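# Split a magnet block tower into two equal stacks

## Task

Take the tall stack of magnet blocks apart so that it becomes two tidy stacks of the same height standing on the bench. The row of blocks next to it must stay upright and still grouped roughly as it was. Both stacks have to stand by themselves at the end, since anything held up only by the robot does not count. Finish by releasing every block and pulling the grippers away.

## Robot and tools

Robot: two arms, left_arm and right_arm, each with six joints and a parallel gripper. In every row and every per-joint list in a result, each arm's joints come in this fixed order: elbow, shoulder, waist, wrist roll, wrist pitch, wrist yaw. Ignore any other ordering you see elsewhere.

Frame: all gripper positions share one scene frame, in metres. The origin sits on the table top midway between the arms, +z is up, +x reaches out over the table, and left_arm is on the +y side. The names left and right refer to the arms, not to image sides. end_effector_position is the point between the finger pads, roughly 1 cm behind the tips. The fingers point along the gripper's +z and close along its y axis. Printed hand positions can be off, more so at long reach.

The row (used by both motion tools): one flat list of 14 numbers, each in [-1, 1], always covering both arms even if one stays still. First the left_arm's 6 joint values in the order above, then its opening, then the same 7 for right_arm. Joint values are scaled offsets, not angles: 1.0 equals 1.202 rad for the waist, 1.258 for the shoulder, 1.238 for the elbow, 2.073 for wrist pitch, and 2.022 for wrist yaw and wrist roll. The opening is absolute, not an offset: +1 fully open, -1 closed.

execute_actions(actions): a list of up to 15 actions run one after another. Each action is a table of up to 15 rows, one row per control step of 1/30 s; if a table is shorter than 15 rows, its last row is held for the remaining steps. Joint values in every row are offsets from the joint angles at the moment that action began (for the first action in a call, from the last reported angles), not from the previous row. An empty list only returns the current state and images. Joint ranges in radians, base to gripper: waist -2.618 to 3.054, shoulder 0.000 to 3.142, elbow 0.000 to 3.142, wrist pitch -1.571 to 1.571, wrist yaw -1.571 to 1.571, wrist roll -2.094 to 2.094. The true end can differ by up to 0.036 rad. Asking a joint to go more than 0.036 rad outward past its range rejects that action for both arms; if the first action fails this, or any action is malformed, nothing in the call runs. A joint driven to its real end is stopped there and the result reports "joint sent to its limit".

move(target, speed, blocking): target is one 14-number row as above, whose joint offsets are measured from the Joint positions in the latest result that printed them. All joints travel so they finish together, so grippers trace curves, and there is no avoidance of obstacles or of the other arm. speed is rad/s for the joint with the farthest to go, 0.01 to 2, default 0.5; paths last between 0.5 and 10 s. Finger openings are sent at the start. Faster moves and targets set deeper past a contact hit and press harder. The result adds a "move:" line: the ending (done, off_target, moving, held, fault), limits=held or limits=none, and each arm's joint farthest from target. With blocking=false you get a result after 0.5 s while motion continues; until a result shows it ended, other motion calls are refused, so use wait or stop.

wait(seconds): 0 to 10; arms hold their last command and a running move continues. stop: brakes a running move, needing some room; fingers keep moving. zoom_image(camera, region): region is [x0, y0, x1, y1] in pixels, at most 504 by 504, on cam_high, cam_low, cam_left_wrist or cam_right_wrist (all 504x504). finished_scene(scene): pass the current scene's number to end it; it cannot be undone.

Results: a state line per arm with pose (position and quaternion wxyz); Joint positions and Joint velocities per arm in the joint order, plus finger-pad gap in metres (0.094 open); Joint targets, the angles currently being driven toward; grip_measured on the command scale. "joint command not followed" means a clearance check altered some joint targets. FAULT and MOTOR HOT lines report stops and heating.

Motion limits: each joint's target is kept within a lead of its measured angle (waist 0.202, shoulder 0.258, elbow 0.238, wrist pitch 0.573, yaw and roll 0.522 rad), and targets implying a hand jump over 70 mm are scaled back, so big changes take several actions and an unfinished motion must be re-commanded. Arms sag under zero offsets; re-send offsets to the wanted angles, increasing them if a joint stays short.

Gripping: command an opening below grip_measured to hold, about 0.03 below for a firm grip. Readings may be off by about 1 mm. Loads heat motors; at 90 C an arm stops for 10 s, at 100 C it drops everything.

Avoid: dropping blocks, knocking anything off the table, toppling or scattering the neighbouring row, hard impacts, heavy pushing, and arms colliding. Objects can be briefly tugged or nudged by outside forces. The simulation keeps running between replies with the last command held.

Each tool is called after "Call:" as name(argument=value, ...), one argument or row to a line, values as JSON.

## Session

Call:
execute_actions(
  actions=[],
)

Scene clock: 0.00 s.
left_arm: end_effector_position=(+0.5569, +0.4021, +0.2673) grip_measured=+1.000 end_effector_quat_wxyz=(+0.326, -0.228, +0.884, -0.246) | right_arm: end_effector_position=(+0.1631, -0.3171, +0.2096) grip_measured=+1.000 end_effector_quat_wxyz=(+0.243, +0.783, +0.540, +0.191)
Joint names: [elbow, shoulder, waist, wrist roll, wrist pitch, wrist yaw]
Joint positions: left_arm=[ 2.406  2.197  0.346 -0.276 -1.128  0.579  0.094] | right_arm=[ 0.976  0.724 -0.809  1.243 -1.247 -0.27   0.094]
Joint velocities: left_arm=[-0.007  0.022 -0.017 -0.066 -0.037 -0.037  0.   ] | right_arm=[-0.007 -0.002  0.022  0.037 -0.051  0.007  0.   ]
Joint targets: left_arm=[2.415 2.185 0.346 -0.273 -1.127 0.585] | right_arm=[0.984 0.718 -0.809 1.239 -1.247 -0.269]

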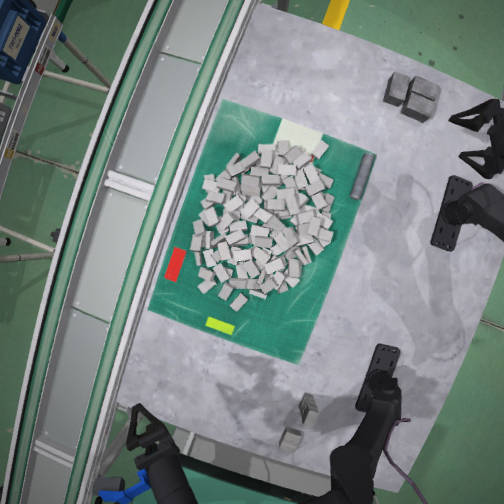

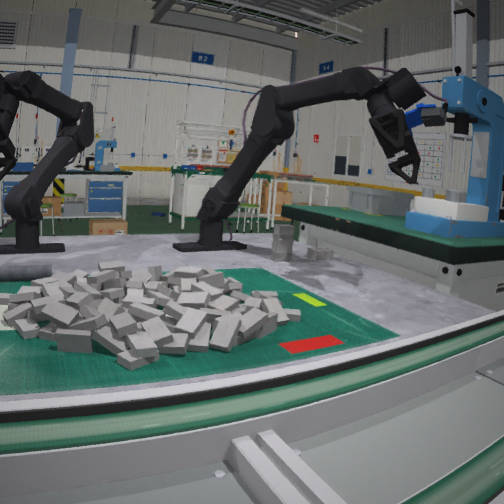

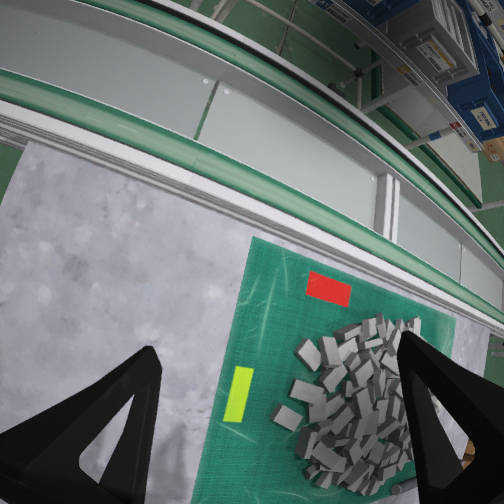

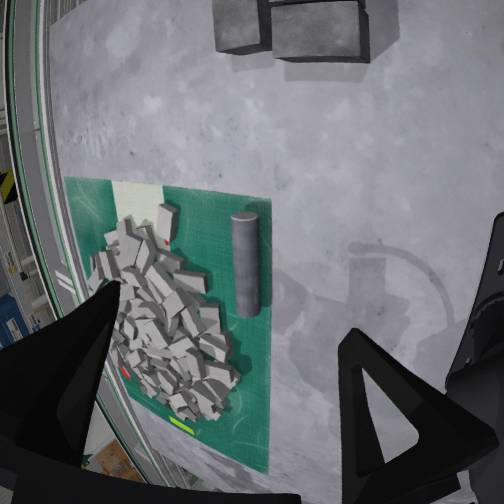

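Call:
move(
  target=[-1.03,-0.71,0.12,-0.42,-0.13,-0.28,1,0,0,0,0,0,0,1],
  speed=0.9,
)

Call:
zoom_image(
  camera="cam_low",
  region=[250,195,340,275],
)

action 0: every number of target must lie in its column's range; nothing of the call was run and nothing moved

Region (250, 195, 340, 275) of cam_low's 504x504 image, scaled by 5.600, with more detail than that image has.

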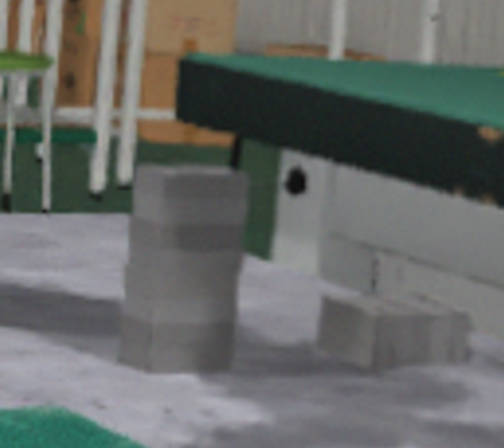

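Call:
move(
  target=[-1.0,-0.7,0.12,-0.42,-0.14,-0.28,1,0,0,0,0,0,0,1],
  speed=0.9,
)

Scene clock: 7.33 s.
left_arm: end_effector_position=(+0.2109, +0.3773, +0.1492) grip_measured=+1.000 end_effector_quat_wxyz=(+0.001, +0.746, -0.666, +0.015) | right_arm: end_effector_position=(+0.1631, -0.3171, +0.2096) grip_measured=+1.000 end_effector_quat_wxyz=(+0.243, +0.783, +0.540, +0.191)
Joint names: [elbow, shoulder, waist, wrist roll, wrist pitch, wrist yaw]
Joint positions: left_arm=[ 1.184  1.336  0.483 -1.119 -1.412  0.029  0.094] | right_arm=[ 0.976  0.724 -0.809  1.243 -1.247 -0.27   0.094]
Joint velocities: left_arm=[ 0.002  0.007 -0.017 -0.037  0.022  0.051  0.   ] | right_arm=[-0.017  0.012 -0.002  0.022 -0.022 -0.022  0.   ]
Joint targets: left_arm=[1.168 1.317 0.490 -1.125 -1.418 0.013] | right_arm=[0.976 0.724 -0.809 1.243 -1.247 -0.270]
move: done; limits=none; left_arm: farthest joint: the shoulder, 0.020 radians from its target (0.881 radians at the start); right_arm: farthest joint: the waist, 0.000 radians from its target (0.000 radians at the start)

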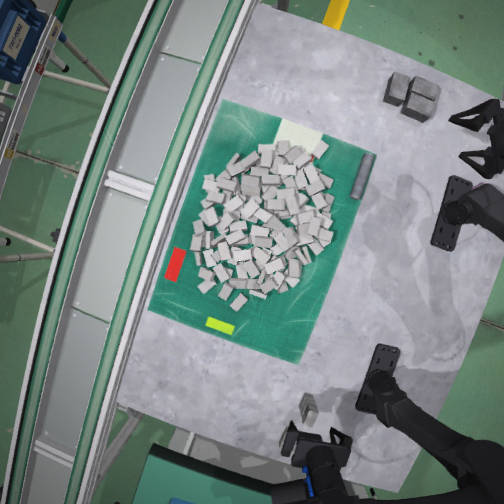

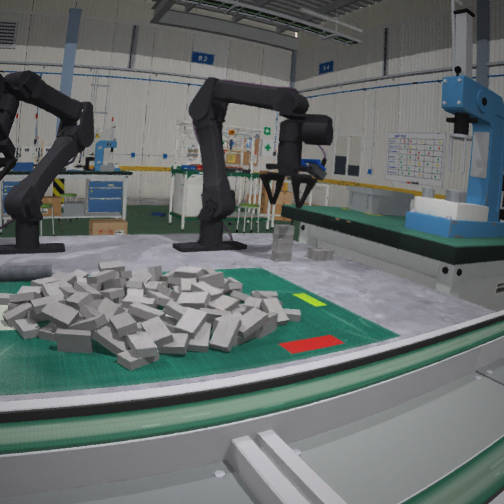

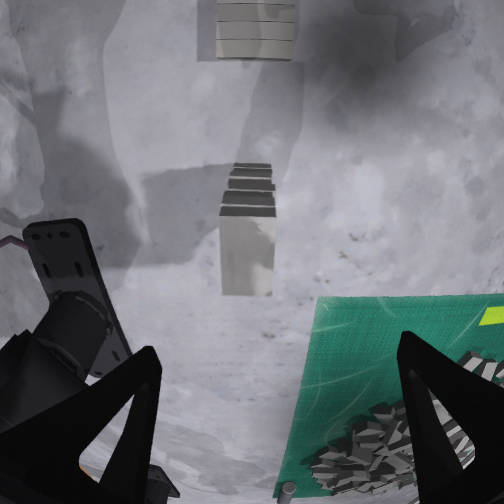

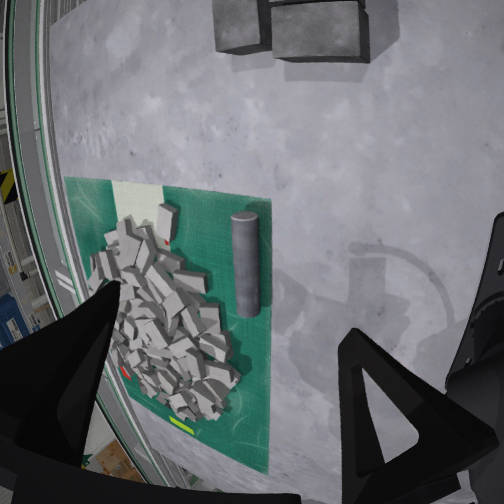

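Call:
move(
  target=[-0.272,0.012,0.035,0,0.152,-0.012,1,0,0,0,0,0,0,1],
  speed=0.4,
)

Call:
zoom_image(
  camera="cam_low",
  region=[250,195,340,275],
)

Call:
zoom_image(
  camera="cam_left_wrist",
  region=[180,150,380,350],
)

Scene clock: 13.20 s.
left_arm: end_effector_position=(+0.1973, +0.3786, +0.0665) grip_measured=+1.000 end_effector_quat_wxyz=(+0.013, +0.758, -0.652, +0.007) | right_arm: end_effector_position=(+0.1631, -0.3171, +0.2096) grip_measured=+1.000 end_effector_quat_wxyz=(+0.243, +0.783, +0.540, +0.191)
Joint names: [elbow, shoulder, waist, wrist roll, wrist pitch, wrist yaw]
Joint positions: left_arm=[ 0.862  1.347  0.518 -1.119 -1.107  0.021  0.094] | right_arm=[ 0.976  0.724 -0.809  1.243 -1.247 -0.27   0.094]
Joint velocities: left_arm=[ 0.012 -0.002  0.012  0.051  0.066  0.022  0.   ] | right_arm=[-0.037 -0.017 -0.007 -0.037 -0.037 -0.051  0.   ]
Joint targets: left_arm=[0.847 1.351 0.525 -1.119 -1.097 0.005] | right_arm=[0.976 0.724 -0.809 1.243 -1.247 -0.270]
move: done; limits=none; left_arm: farthest joint: the wrist yaw, 0.016 radians from its target (0.024 radians at the start); right_arm: farthest joint: the waist, 0.000 radians from its target (0.000 radians at the start)

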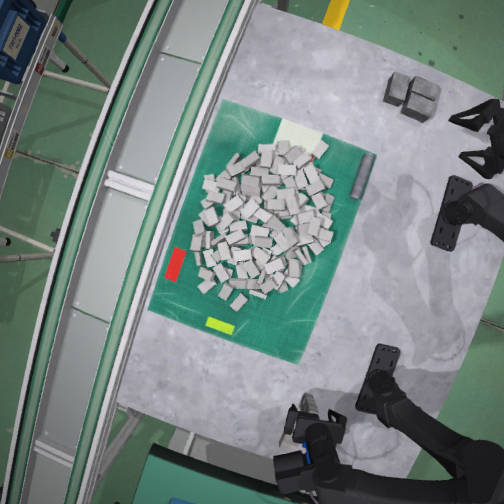

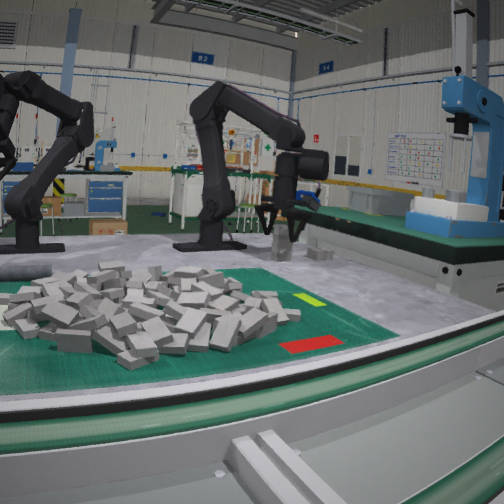

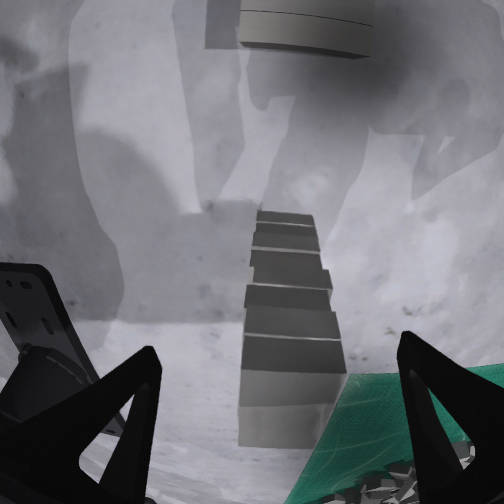

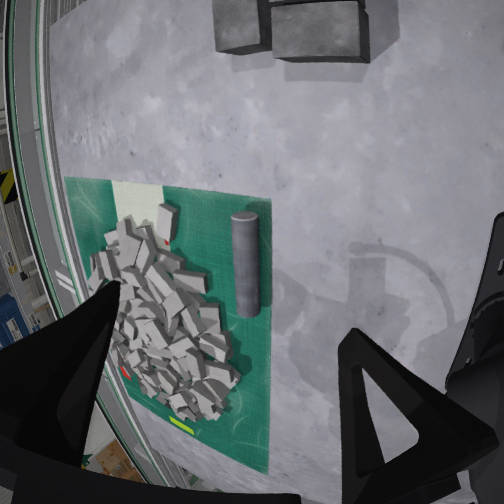

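Region (250, 195, 340, 275) of cam_low's 504x504 image, scaled by 5.600, with more detail than that image has.

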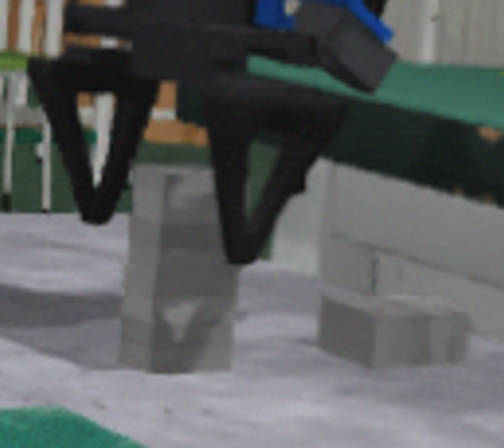

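Region (180, 150, 380, 350) of cam_left_wrist's 504x504 image, scaled by 2.520, with more detail than that image has.

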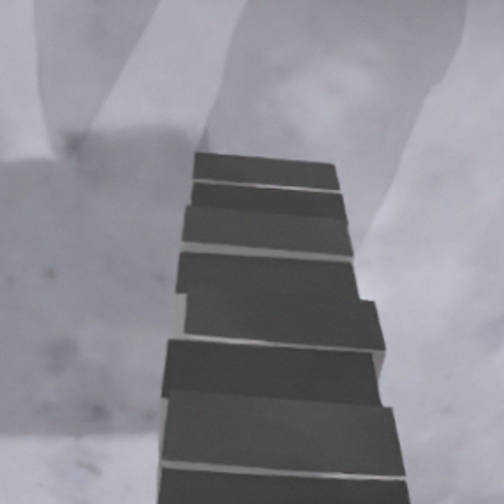

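Call:
move(
  target=[-0.03,0,-0.06,0,0.012,0,0.2,0,0,0,0,0,0,1],
  speed=0.2,
)

Call:
move(
  target=[0,0,0,0,0,0,-0.6,0,0,0,0,0,0,1],
)

Call:
move(
  target=[0.1,0,0,0,-0.045,0,-0.6,0,0,0,0,0,0,1],
  speed=0.15,
)

Call:
zoom_image(
  camera="cam_low",
  region=[250,195,340,275],
)

Scene clock: 18.00 s.
left_arm: end_effector_position=(+0.2019, +0.3663, +0.0617) grip_measured=+0.202 end_effector_quat_wxyz=(+0.016, +0.736, -0.677, +0.006) | right_arm: end_effector_position=(+0.1631, -0.3171, +0.2096) grip_measured=+1.000 end_effector_quat_wxyz=(+0.243, +0.783, +0.540, +0.191)
Joint names: [elbow, shoulder, waist, wrist roll, wrist pitch, wrist yaw]
Joint positions: left_arm=[ 0.842  1.347  0.453 -1.119 -1.092  0.021  0.056] | right_arm=[ 0.976  0.724 -0.809  1.243 -1.247 -0.27   0.094]
Joint velocities: left_arm=[ 0.022  0.002 -0.017 -0.007 -0.007 -0.037 -0.   ] | right_arm=[-0.007  0.012 -0.002  0.007  0.051 -0.051  0.   ]
Joint targets: left_arm=[0.825 1.347 0.446 -1.119 -1.082 0.021] | right_arm=[0.976 0.724 -0.809 1.243 -1.247 -0.270]
move: done; limits=none; left_arm: farthest joint: the elbow, 0.017 radians from its target (0.037 radians at the start); right_arm: farthest joint: the waist, 0.000 radians from its target (0.000 radians at the start)

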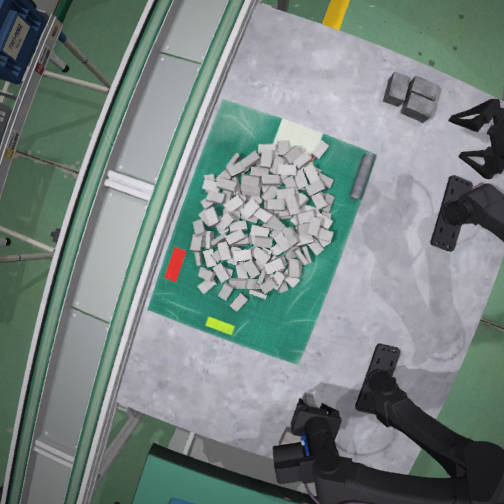

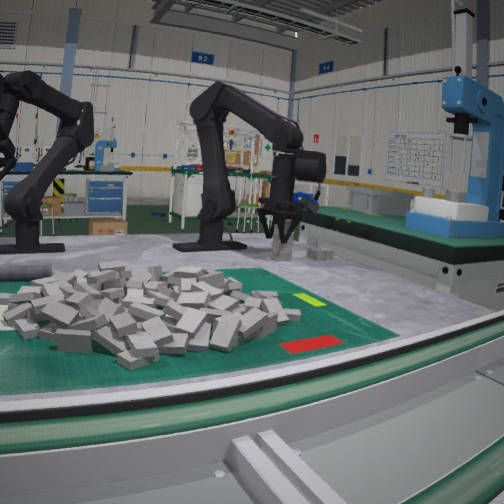

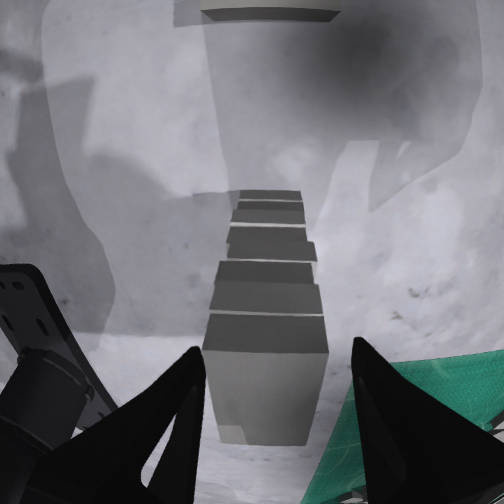

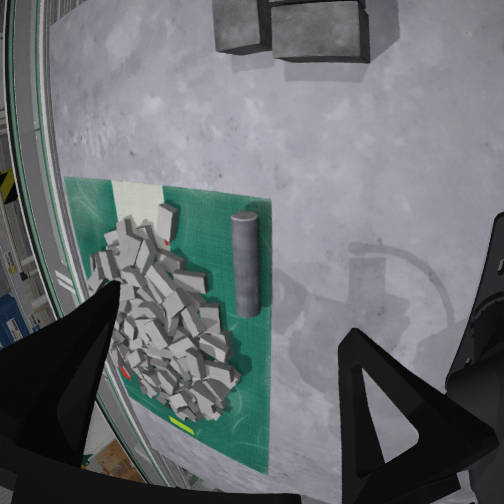

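Scene clock: 18.50 s.
left_arm: end_effector_position=(+0.2015, +0.3660, +0.0617) grip_measured=-0.487 end_effector_quat_wxyz=(+0.017, +0.736, -0.677, +0.006) | right_arm: end_effector_position=(+0.1631, -0.3171, +0.2096) grip_measured=+1.000 end_effector_quat_wxyz=(+0.243, +0.783, +0.540, +0.191)
Joint names: [elbow, shoulder, waist, wrist roll, wrist pitch, wrist yaw]
Joint positions: left_arm=[ 0.842  1.347  0.453 -1.119 -1.095  0.021  0.024] | right_arm=[ 0.976  0.724 -0.809  1.243 -1.247 -0.27   0.094]
Joint velocities: left_arm=[ 0.017  0.007 -0.007  0.022  0.022 -0.022  0.   ] | right_arm=[-0.002 -0.017  0.002  0.037  0.037 -0.007  0.   ]
Joint targets: left_arm=[0.842 1.347 0.453 -1.119 -1.092 0.021] | right_arm=[0.976 0.724 -0.809 1.243 -1.247 -0.270]
move: done; limits=none; left_arm: farthest joint: the wrist pitch, 0.003 radians from its target (0.000 radians at the start); right_arm: farthest joint: the waist, 0.000 radians from its target (0.000 radians at the start)

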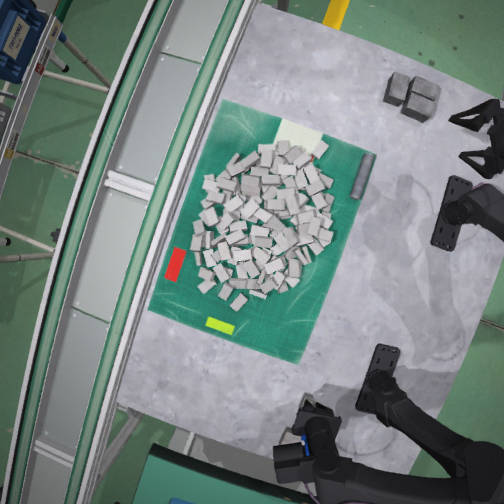

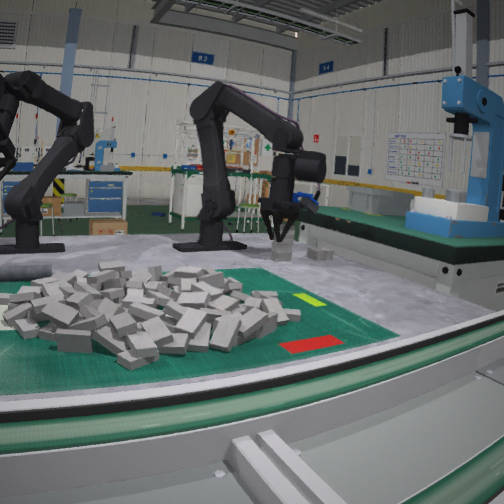

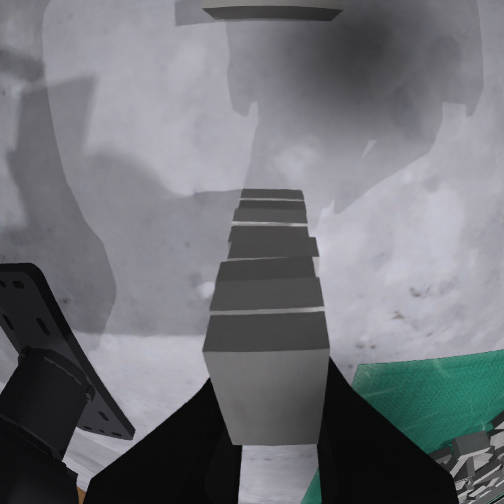

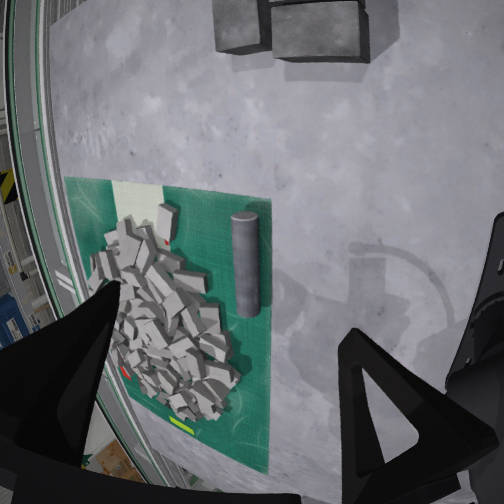

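Scene clock: 19.90 s.
left_arm: end_effector_position=(+0.2047, +0.3679, +0.0811) grip_measured=-0.487 end_effector_quat_wxyz=(+0.018, +0.736, -0.677, +0.006) | right_arm: end_effector_position=(+0.1631, -0.3171, +0.2096) grip_measured=+1.000 end_effector_quat_wxyz=(+0.243, +0.783, +0.540, +0.191)
Joint names: [elbow, shoulder, waist, wrist roll, wrist pitch, wrist yaw]
Joint positions: left_arm=[ 0.921  1.347  0.453 -1.119 -1.176  0.021  0.024] | right_arm=[ 0.976  0.724 -0.809  1.243 -1.247 -0.27   0.094]
Joint velocities: left_arm=[-0.002 -0.012  0.022  0.066  0.007 -0.007 -0.   ] | right_arm=[-0.002  0.012 -0.007 -0.022 -0.037 -0.037  0.   ]
Joint targets: left_arm=[0.966 1.347 0.453 -1.119 -1.188 0.021] | right_arm=[0.976 0.724 -0.809 1.243 -1.247 -0.270]
move: off_target (left_arm); limits=none; left_arm: farthest joint: the elbow, 0.045 radians from its target (0.124 radians at the start); right_arm: farthest joint: the waist, 0.000 radians from its target (0.000 radians at the start)

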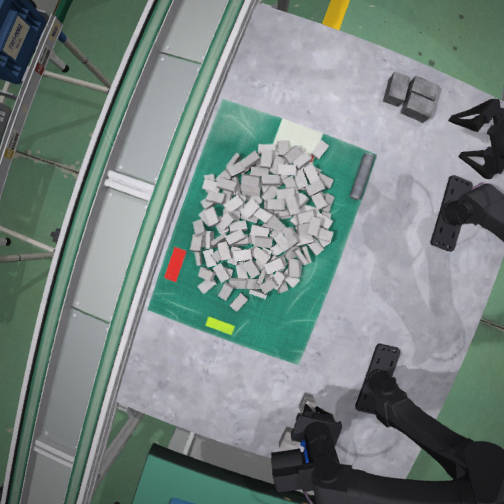

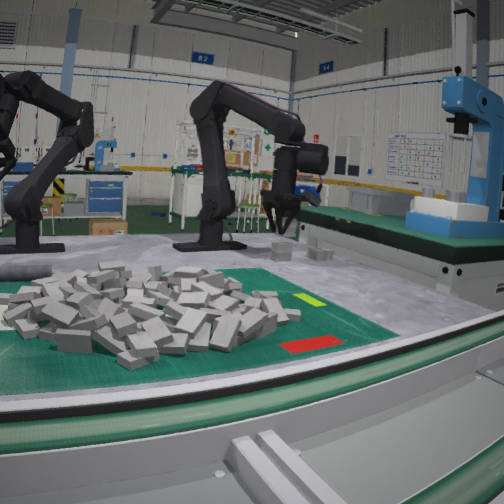

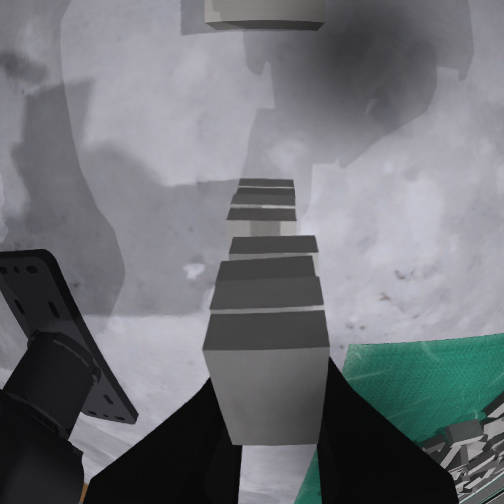

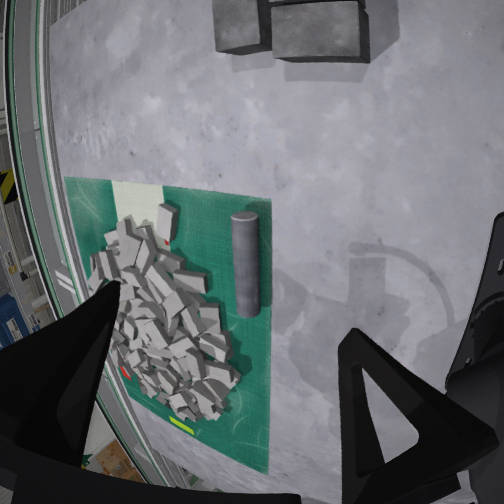

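Region (250, 195, 340, 275) of cam_low's 504x504 image, scaled by 5.600, with more detail than that image has.

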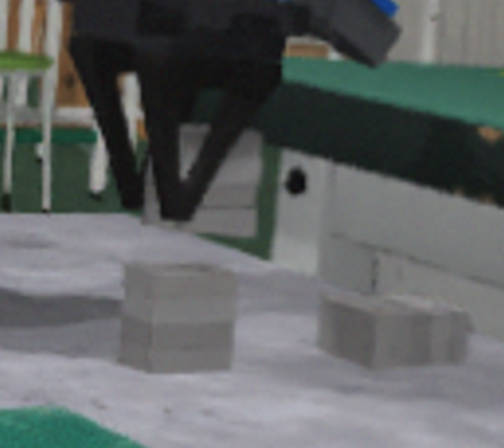

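Call:
move(
  target=[0.03,0,-0.46,-0.27,0,0,-0.6,0,0,0,0,0,0,1],
  speed=0.35,
)

Call:
move(
  target=[-0.19,0.025,0,0,0.132,0,-0.6,0,0,0,0,0,0,1],
  speed=0.2,
)

Call:
zoom_image(
  camera="cam_low",
  region=[210,200,300,280],
)

Scene clock: 25.13 s.
left_arm: end_effector_position=(+0.2313, +0.2612, +0.0811) grip_measured=-0.487 end_effector_quat_wxyz=(+0.021, +0.733, -0.679, -0.002) | right_arm: end_effector_position=(+0.1631, -0.3171, +0.2096) grip_measured=+1.000 end_effector_quat_wxyz=(+0.243, +0.783, +0.540, +0.191)
Joint names: [elbow, shoulder, waist, wrist roll, wrist pitch, wrist yaw]
Joint positions: left_arm=[ 0.921  1.347 -0.094 -1.659 -1.176  0.028  0.024] | right_arm=[ 0.976  0.724 -0.809  1.243 -1.247 -0.27   0.094]
Joint velocities: left_arm=[-0.012 -0.007 -0.037 -0.007 -0.037  0.007 -0.002] | right_arm=[-0.007  0.017  0.002 -0.022  0.066 -0.066  0.   ]
Joint targets: left_arm=[0.958 1.347 -0.100 -1.666 -1.176 0.021] | right_arm=[0.976 0.724 -0.809 1.243 -1.247 -0.270]
move: off_target (left_arm); limits=none; left_arm: farthest joint: the elbow, 0.037 radians from its target (0.037 radians at the start); right_arm: farthest joint: the waist, 0.000 radians from its target (0.000 radians at the start)

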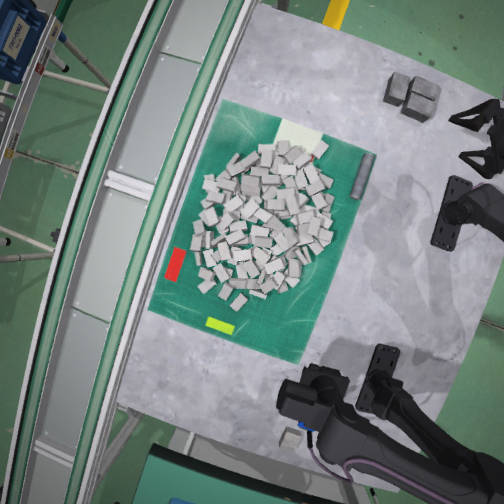

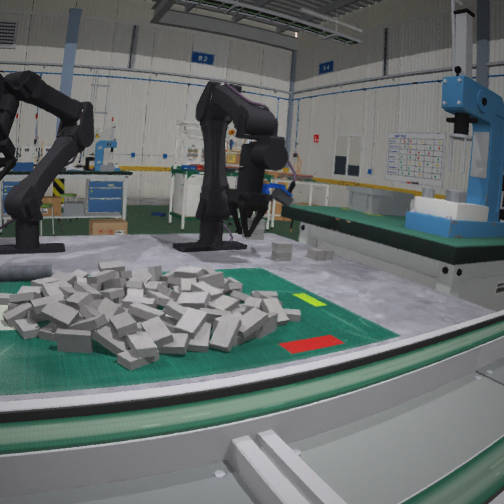

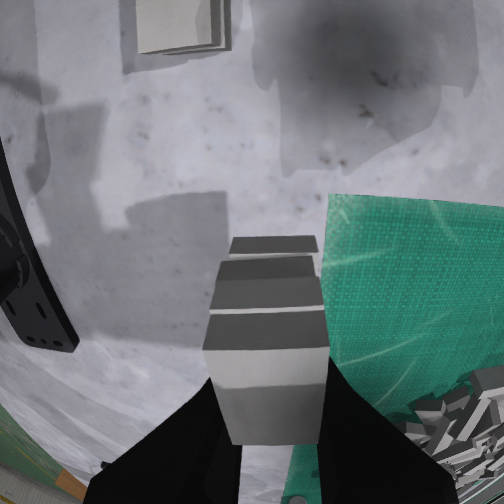

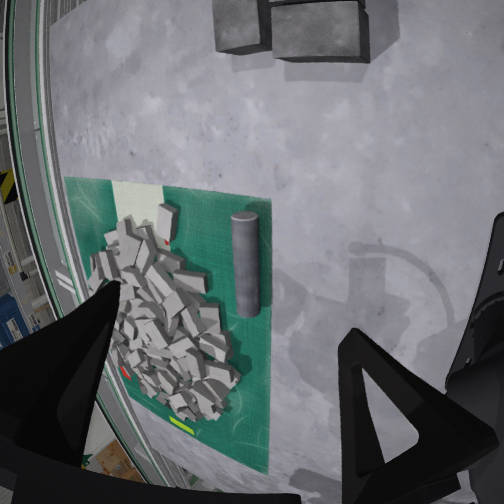

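Scene clock: 27.13 s.
left_arm: end_effector_position=(+0.2217, +0.2613, +0.0208) grip_measured=-0.487 end_effector_quat_wxyz=(+0.018, +0.734, -0.679, +0.001) | right_arm: end_effector_position=(+0.1631, -0.3171, +0.2096) grip_measured=+1.000 end_effector_quat_wxyz=(+0.243, +0.783, +0.540, +0.191)
Joint names: [elbow, shoulder, waist, wrist roll, wrist pitch, wrist yaw]
Joint positions: left_arm=[ 0.693  1.379 -0.094 -1.659 -0.907  0.028  0.024] | right_arm=[ 0.976  0.724 -0.809  1.243 -1.247 -0.27   0.094]
Joint velocities: left_arm=[-0.012  0.012 -0.002 -0.037 -0.007  0.007  0.001] | right_arm=[ 0.017 -0.007  0.012  0.037  0.007  0.051  0.   ]
Joint targets: left_arm=[0.685 1.378 -0.094 -1.659 -0.903 0.028] | right_arm=[0.976 0.724 -0.809 1.243 -1.247 -0.270]
move: done; limits=none; left_arm: farthest joint: the elbow, 0.007 radians from its target (0.235 radians at the start); right_arm: farthest joint: the waist, 0.000 radians from its target (0.000 radians at the start)

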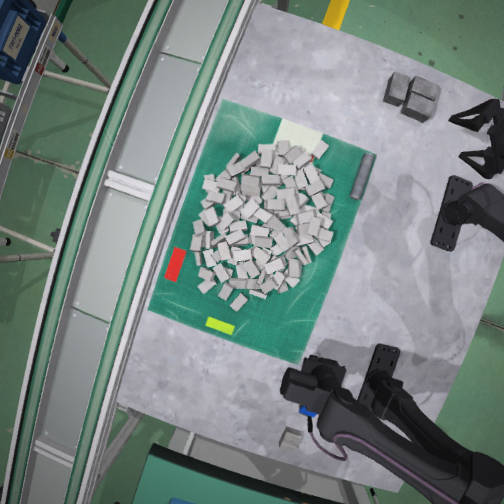

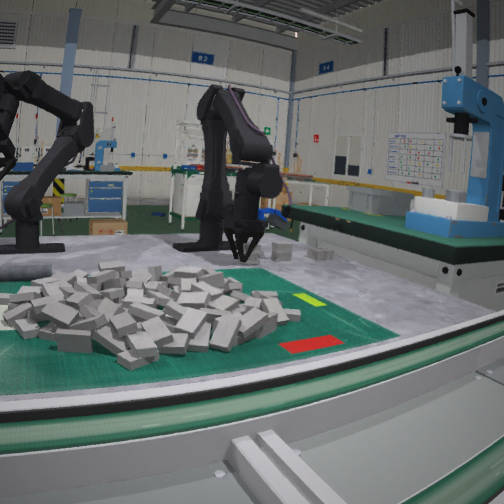

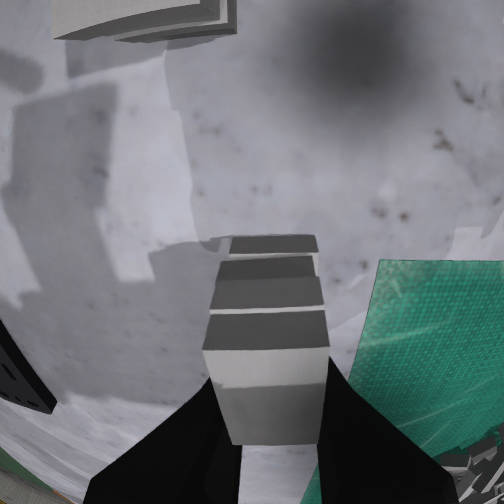

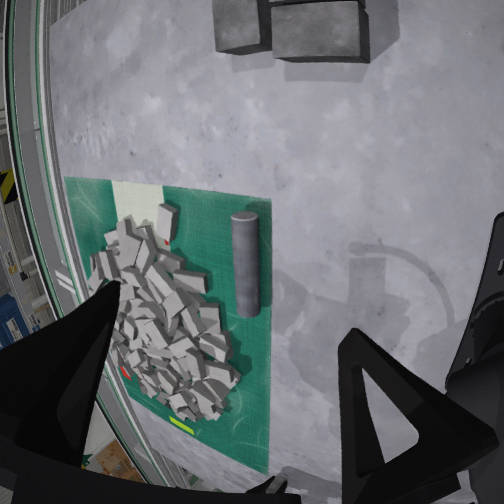

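Region (210, 200, 300, 280) of cam_low's 504x504 image, scaled by 5.600, with more detail than that image has.

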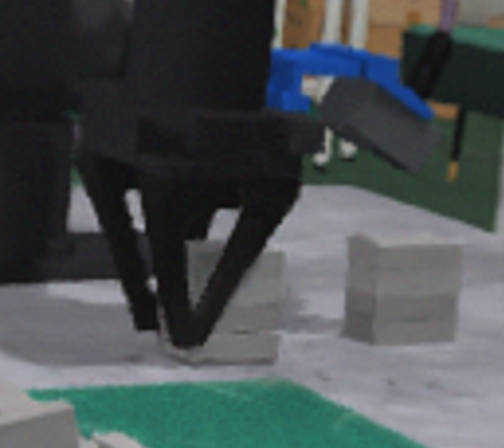

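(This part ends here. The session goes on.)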